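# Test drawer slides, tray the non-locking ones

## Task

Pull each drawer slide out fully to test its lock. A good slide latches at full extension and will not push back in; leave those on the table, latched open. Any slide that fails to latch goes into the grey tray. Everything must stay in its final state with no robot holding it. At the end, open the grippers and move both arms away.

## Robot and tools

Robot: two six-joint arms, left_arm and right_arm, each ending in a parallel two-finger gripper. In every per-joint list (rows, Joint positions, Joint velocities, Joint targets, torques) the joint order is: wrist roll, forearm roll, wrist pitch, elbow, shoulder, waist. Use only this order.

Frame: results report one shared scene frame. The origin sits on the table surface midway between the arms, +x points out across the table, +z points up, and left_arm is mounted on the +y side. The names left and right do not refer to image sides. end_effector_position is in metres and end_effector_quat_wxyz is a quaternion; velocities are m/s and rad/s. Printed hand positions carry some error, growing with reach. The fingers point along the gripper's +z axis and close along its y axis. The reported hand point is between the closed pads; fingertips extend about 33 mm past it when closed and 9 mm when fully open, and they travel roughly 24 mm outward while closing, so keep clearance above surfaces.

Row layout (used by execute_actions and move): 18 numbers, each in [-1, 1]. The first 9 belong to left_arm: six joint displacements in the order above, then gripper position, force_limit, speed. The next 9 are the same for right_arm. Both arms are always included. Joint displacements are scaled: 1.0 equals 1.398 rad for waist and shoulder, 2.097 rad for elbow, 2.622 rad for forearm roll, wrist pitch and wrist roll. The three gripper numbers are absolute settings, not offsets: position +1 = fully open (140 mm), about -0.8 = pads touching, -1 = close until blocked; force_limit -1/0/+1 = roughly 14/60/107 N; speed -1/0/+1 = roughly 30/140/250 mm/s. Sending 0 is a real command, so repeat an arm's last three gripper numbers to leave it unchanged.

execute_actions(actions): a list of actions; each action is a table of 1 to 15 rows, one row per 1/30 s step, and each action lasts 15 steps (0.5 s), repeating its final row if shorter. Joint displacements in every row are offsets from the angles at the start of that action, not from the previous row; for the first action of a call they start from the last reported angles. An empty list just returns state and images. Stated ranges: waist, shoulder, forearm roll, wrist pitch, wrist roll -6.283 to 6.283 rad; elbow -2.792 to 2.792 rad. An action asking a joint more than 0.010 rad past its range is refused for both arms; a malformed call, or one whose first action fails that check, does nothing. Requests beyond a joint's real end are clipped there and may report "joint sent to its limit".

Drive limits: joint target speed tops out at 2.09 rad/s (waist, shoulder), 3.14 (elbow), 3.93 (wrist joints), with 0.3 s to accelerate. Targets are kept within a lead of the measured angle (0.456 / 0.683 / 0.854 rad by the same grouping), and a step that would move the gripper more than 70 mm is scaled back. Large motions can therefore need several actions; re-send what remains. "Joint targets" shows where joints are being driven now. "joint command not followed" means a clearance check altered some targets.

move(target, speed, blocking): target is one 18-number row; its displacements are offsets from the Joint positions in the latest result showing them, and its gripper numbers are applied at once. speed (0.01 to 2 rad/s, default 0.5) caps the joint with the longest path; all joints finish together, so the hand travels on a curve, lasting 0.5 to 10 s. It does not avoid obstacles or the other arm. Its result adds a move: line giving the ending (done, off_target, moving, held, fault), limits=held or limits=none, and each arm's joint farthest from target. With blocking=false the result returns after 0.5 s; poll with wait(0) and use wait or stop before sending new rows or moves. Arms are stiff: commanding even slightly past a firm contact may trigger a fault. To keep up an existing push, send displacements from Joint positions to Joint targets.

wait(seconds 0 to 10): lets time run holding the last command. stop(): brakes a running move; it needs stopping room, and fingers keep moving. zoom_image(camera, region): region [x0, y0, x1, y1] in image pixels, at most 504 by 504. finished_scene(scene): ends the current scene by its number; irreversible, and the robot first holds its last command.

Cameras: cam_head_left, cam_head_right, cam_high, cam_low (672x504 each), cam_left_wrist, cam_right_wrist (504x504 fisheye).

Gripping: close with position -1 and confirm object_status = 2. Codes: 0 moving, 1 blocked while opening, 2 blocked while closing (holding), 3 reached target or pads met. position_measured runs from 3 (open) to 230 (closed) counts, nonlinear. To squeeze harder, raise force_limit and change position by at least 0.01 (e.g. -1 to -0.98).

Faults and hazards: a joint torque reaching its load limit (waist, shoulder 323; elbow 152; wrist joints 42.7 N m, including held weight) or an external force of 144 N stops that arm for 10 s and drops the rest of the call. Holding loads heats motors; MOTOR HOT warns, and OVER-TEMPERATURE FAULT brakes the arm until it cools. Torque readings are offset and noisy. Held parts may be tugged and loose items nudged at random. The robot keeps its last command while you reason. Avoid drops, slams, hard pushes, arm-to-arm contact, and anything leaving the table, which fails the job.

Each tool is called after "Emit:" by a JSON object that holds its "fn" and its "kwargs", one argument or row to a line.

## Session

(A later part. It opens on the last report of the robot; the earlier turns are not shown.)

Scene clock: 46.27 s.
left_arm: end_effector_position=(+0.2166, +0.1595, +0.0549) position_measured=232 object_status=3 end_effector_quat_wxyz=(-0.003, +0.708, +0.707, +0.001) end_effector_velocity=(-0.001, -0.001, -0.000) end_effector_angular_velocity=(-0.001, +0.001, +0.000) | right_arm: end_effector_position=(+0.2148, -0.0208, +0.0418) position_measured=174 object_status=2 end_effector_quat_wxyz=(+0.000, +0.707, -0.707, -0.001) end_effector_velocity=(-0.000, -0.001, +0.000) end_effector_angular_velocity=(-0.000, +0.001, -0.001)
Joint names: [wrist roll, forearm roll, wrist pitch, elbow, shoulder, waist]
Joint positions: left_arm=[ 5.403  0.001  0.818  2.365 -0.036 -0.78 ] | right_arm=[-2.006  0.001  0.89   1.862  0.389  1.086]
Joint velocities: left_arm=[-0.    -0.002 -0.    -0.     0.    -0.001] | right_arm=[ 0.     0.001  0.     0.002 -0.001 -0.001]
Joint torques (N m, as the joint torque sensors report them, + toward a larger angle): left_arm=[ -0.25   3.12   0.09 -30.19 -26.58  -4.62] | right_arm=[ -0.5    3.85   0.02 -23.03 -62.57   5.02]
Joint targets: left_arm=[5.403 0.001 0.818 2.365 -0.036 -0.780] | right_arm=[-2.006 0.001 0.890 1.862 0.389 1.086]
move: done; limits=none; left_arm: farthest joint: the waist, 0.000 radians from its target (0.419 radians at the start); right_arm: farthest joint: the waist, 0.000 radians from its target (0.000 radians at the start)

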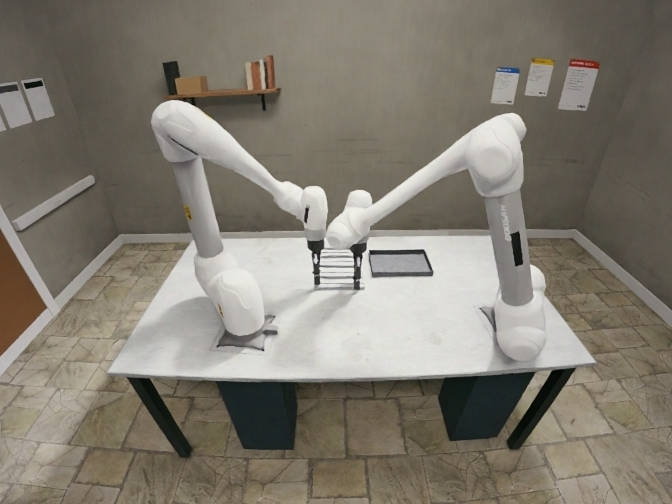

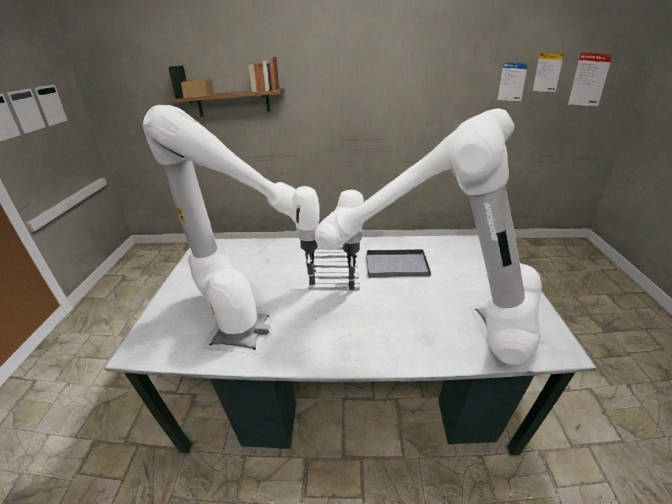

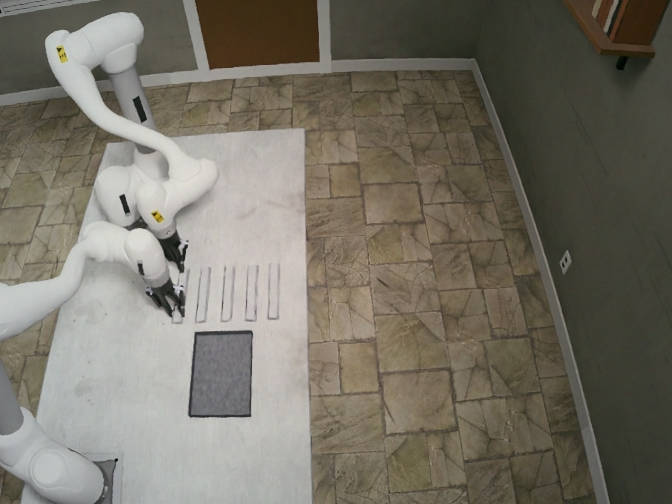

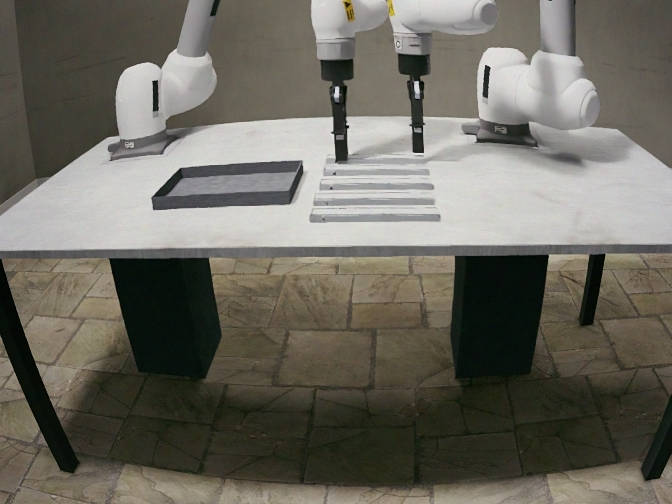

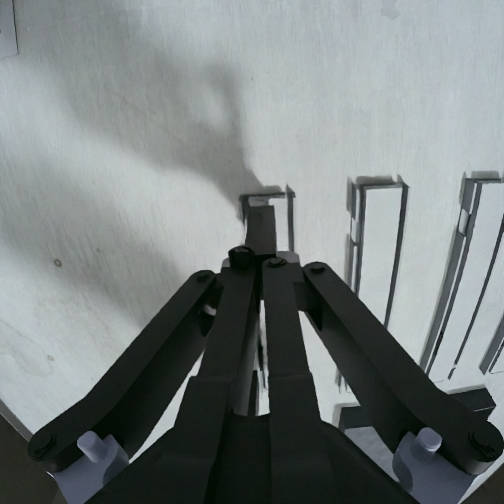

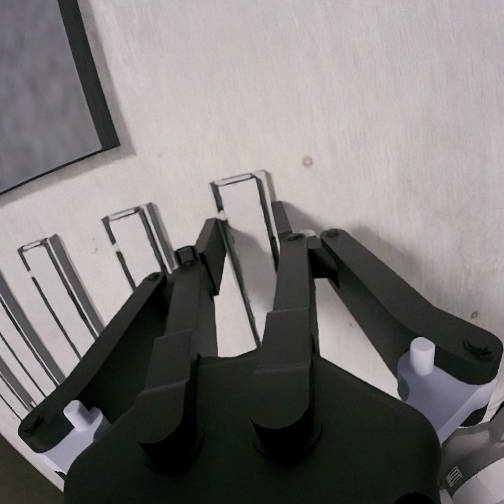

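Emit:
{"fn": "move", "kwargs": {
  "target": [0.003,0,0.0004,-0.0022,0.0026,0.0057,-1,-0.5,0,0,0,0,0,0,0,-1,-0.3,-0.5],
  "speed": 0.03
}}

Emit:
{"fn": "move", "kwargs": {
  "target": [0,0,-0.0118,0.0049,0.0128,0,-1,-0.5,0,0,0,0,0,0,0,-1,-0.3,-0.5],
  "speed": 0.02
}}

Emit:
{"fn": "move", "kwargs": {
  "target": [0.0365,0,0.0019,0.0262,-0.0428,0.0685,-1,-0.5,0,0,0,0,0,0,0,-1,-0.3,-0.5],
  "speed": 0.035
}}

Scene clock: 65.23 s.
left_arm: end_effector_position=(+0.2205, +0.1597, +0.0554) position_measured=232 object_status=3 end_effector_quat_wxyz=(-0.003, +0.707, +0.707, +0.001) end_effector_velocity=(+0.001, -0.000, +0.000) end_effector_angular_velocity=(+0.000, -0.000, +0.001) | right_arm: end_effector_position=(+0.2148, -0.0208, +0.0418) position_measured=174 object_status=2 end_effector_quat_wxyz=(+0.000, +0.707, -0.707, -0.001) end_effector_velocity=(-0.001, -0.000, -0.000) end_effector_angular_velocity=(-0.001, -0.000, +0.001)
Joint names: [wrist roll, forearm roll, wrist pitch, elbow, shoulder, waist]
Joint positions: left_arm=[ 5.411  0.001  0.819  2.361 -0.032 -0.772] | right_arm=[-2.006  0.001  0.89   1.862  0.389  1.086]
Joint velocities: left_arm=[ 0.     0.    -0.    -0.001  0.001  0.001] | right_arm=[ 0.    -0.    -0.     0.001 -0.     0.001]
Joint torques (N m, as the joint torque sensors report them, + toward a larger angle): left_arm=[ -0.09   3.22   0.16 -30.19 -25.7   -5.76] | right_arm=[ -0.47   3.93   0.18 -22.86 -62.04   5.97]
Joint targets: left_arm=[5.411 0.001 0.819 2.361 -0.032 -0.772] | right_arm=[-2.006 0.001 0.890 1.862 0.389 1.086]
move: done; limits=none; left_arm: farthest joint: the waist, 0.000 radians from its target (0.008 radians at the start); right_arm: farthest joint: the waist, 0.000 radians from its target (0.000 radians at the start)

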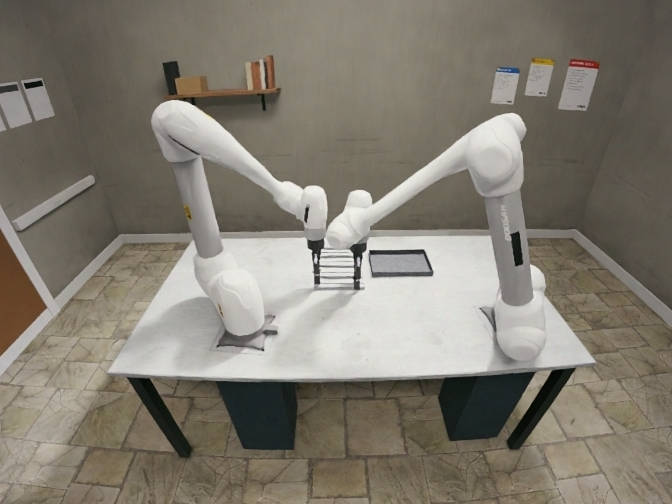

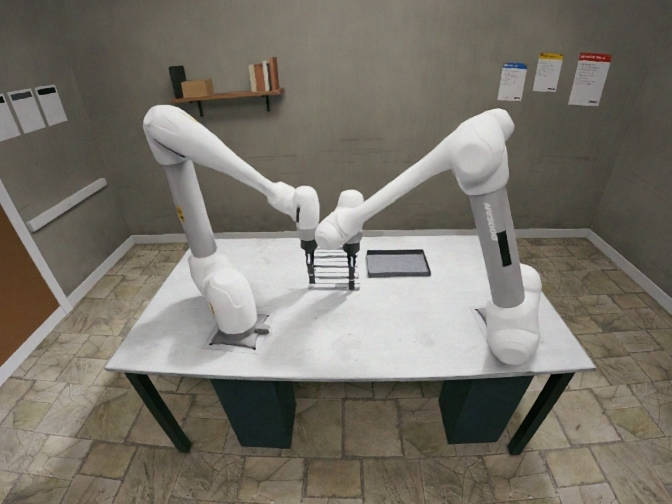

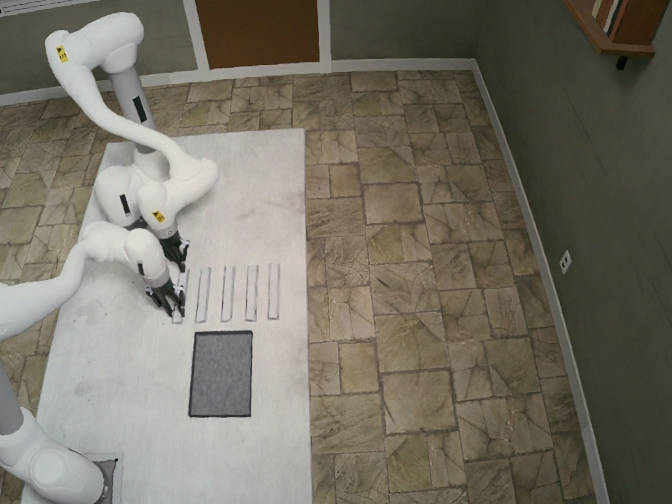

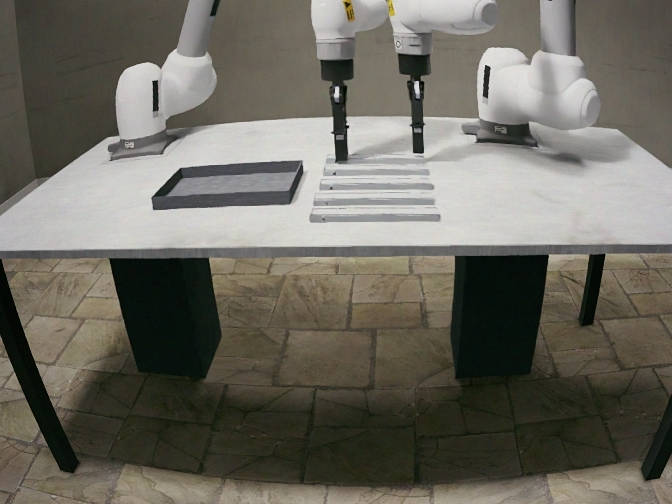

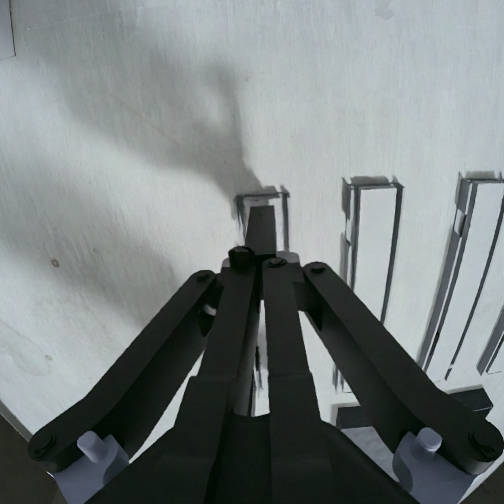

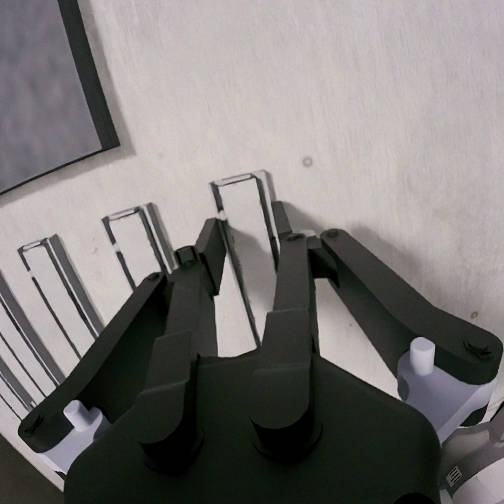

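Scene clock: 67.00 s.
left_arm: end_effector_position=(+0.2211, +0.1589, +0.0444) position_measured=232 object_status=3 end_effector_quat_wxyz=(-0.002, +0.707, +0.707, +0.001) end_effector_velocity=(-0.001, +0.000, -0.001) end_effector_angular_velocity=(+0.001, +0.000, -0.002) | right_arm: end_effector_position=(+0.2148, -0.0208, +0.0418) position_measured=174 object_status=2 end_effector_quat_wxyz=(+0.000, +0.707, -0.707, -0.001) end_effector_velocity=(-0.001, +0.001, +0.001) end_effector_angular_velocity=(+0.001, -0.000, +0.002)
Joint names: [wrist roll, forearm roll, wrist pitch, elbow, shoulder, waist]
Joint positions: left_arm=[ 5.411  0.001  0.788  2.371 -0.014 -0.772] | right_arm=[-2.006  0.001  0.89   1.862  0.389  1.086]
Joint velocities: left_arm=[ 0.     0.001 -0.001  0.001  0.001 -0.002] | right_arm=[-0.001  0.    -0.    -0.    -0.001  0.001]
Joint torques (N m, as the joint torque sensors report them, + toward a larger angle): left_arm=[  0.01   3.04  -2.77 -24.56 -17.9   -6.49] | right_arm=[ -0.39   3.98   0.15 -23.44 -62.15   4.99]
Joint targets: left_arm=[5.411 0.001 0.788 2.371 -0.014 -0.772] | right_arm=[-2.006 0.001 0.890 1.862 0.389 1.086]
move: done; limits=none; left_arm: farthest joint: the waist, 0.000 radians from its target (0.000 radians at the start); right_arm: farthest joint: the waist, 0.000 radians from its target (0.000 radians at the start)

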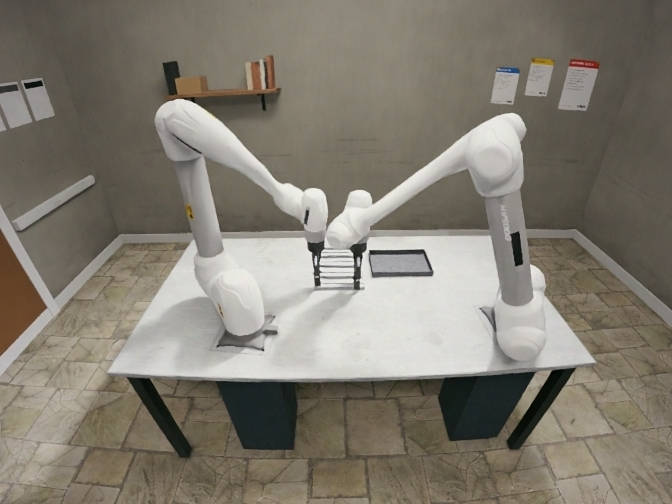

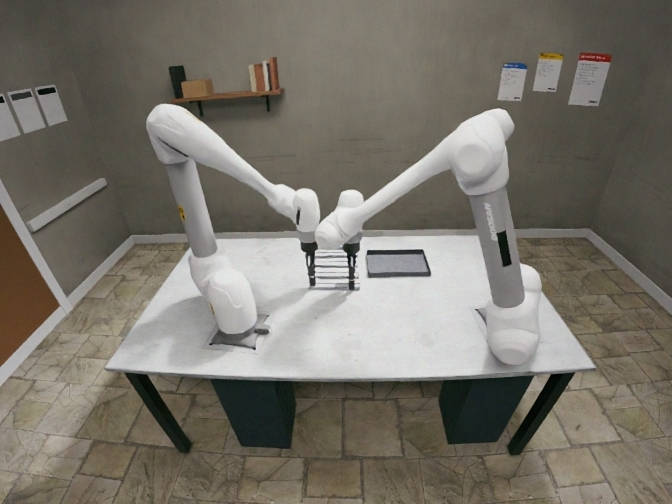

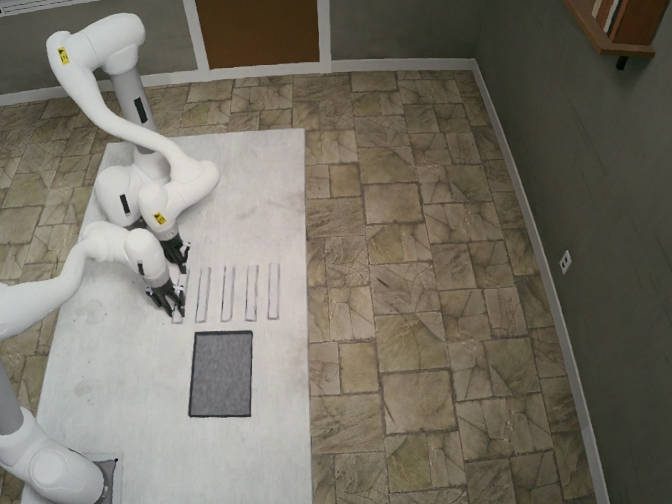

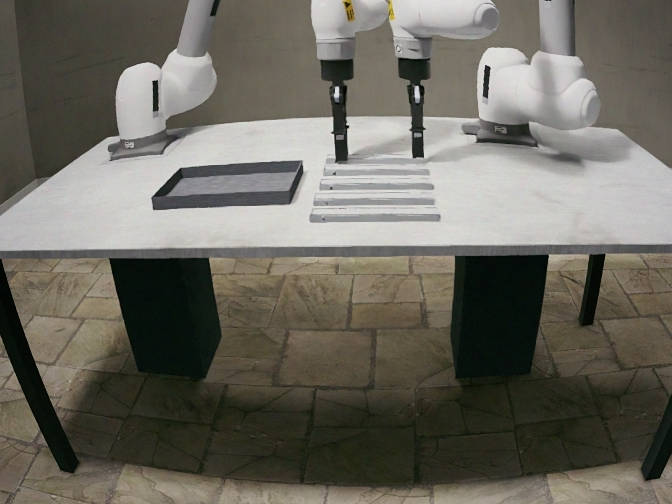

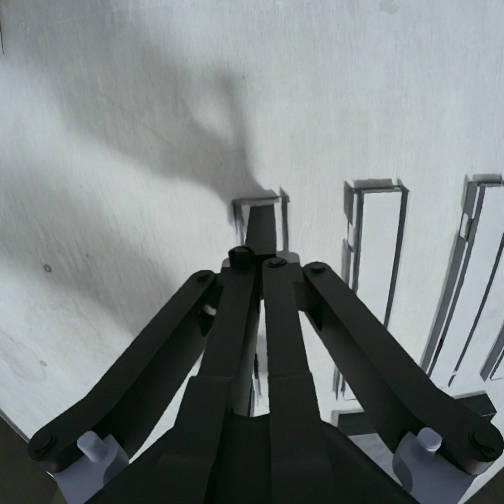

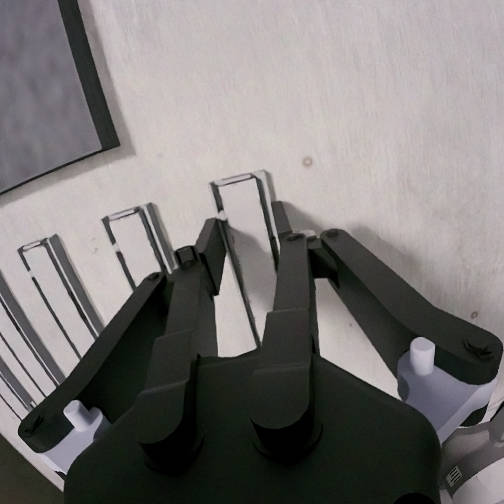

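Scene clock: 70.00 s.
left_arm: end_effector_position=(+0.2209, +0.2110, +0.0447) position_measured=232 object_status=3 end_effector_quat_wxyz=(-0.002, +0.707, +0.707, +0.000) end_effector_velocity=(-0.001, +0.001, -0.000) end_effector_angular_velocity=(+0.001, +0.001, -0.001) | right_arm: end_effector_position=(+0.2148, -0.0208, +0.0418) position_measured=174 object_status=2 end_effector_quat_wxyz=(+0.000, +0.707, -0.707, -0.001) end_effector_velocity=(+0.001, -0.000, +0.001) end_effector_angular_velocity=(+0.001, -0.001, +0.000)
Joint names: [wrist roll, forearm roll, wrist pitch, elbow, shoulder, waist]
Joint positions: left_arm=[ 5.507  0.001  0.793  2.426 -0.074 -0.676] | right_arm=[-2.006  0.001  0.89   1.862  0.389  1.086]
Joint velocities: left_arm=[ 0.     0.     0.     0.002 -0.001 -0.   ] | right_arm=[-0.    -0.     0.    -0.    -0.001 -0.001]
Joint torques (N m, as the joint torque sensors report them, + toward a larger angle): left_arm=[ -0.09   2.96   0.05 -30.22 -21.47  -5.04] | right_arm=[ -0.41   4.01   0.04 -22.99 -61.5    4.73]
Joint targets: left_arm=[5.507 0.001 0.793 2.426 -0.074 -0.676] | right_arm=[-2.006 0.001 0.890 1.862 0.389 1.086]
move: done; limits=none; left_arm: farthest joint: the waist, 0.000 radians from its target (0.095 radians at the start); right_arm: farthest joint: the waist, 0.000 radians from its target (0.000 radians at the start)

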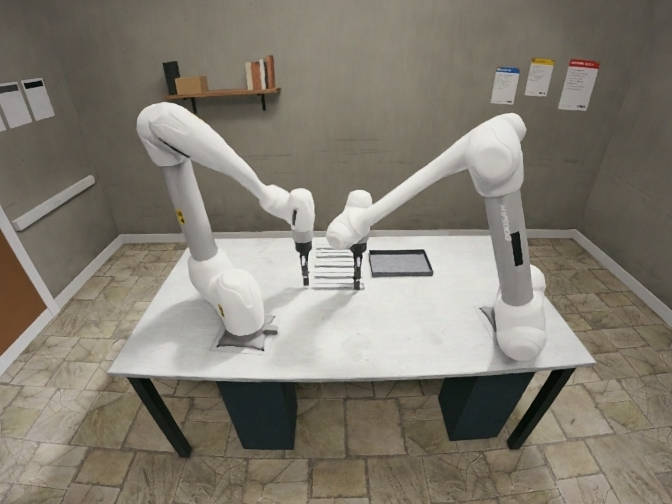

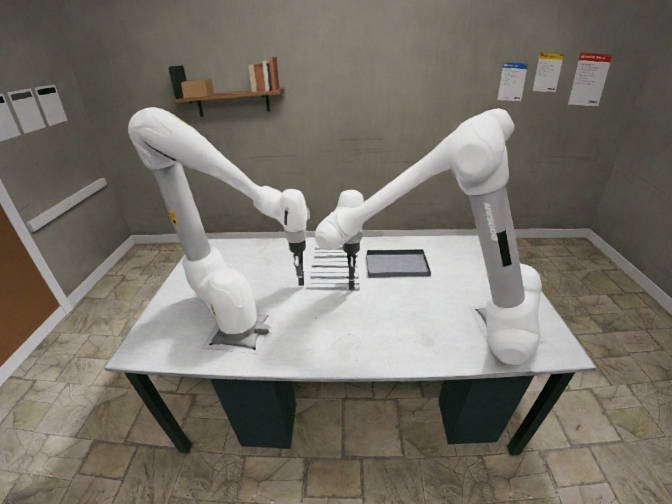

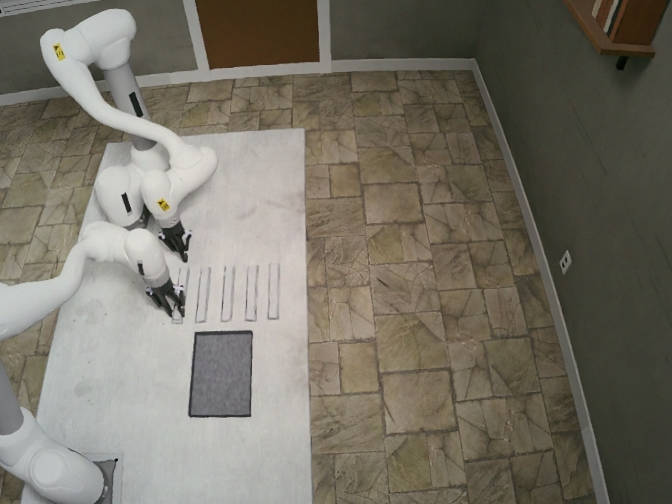

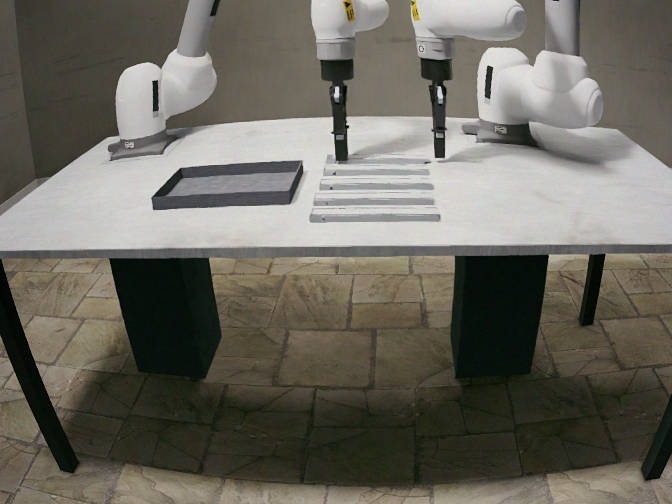

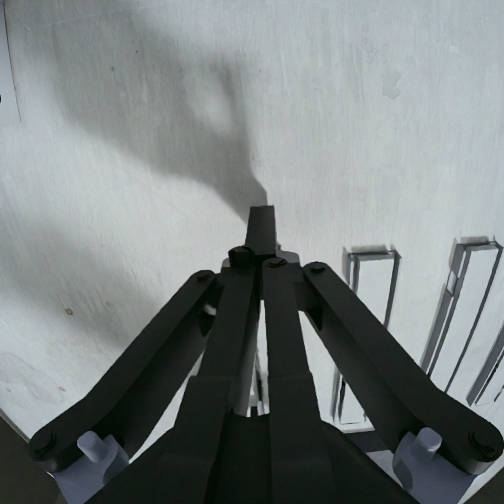

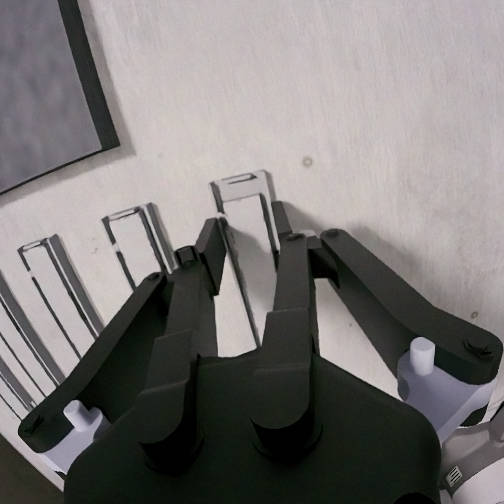

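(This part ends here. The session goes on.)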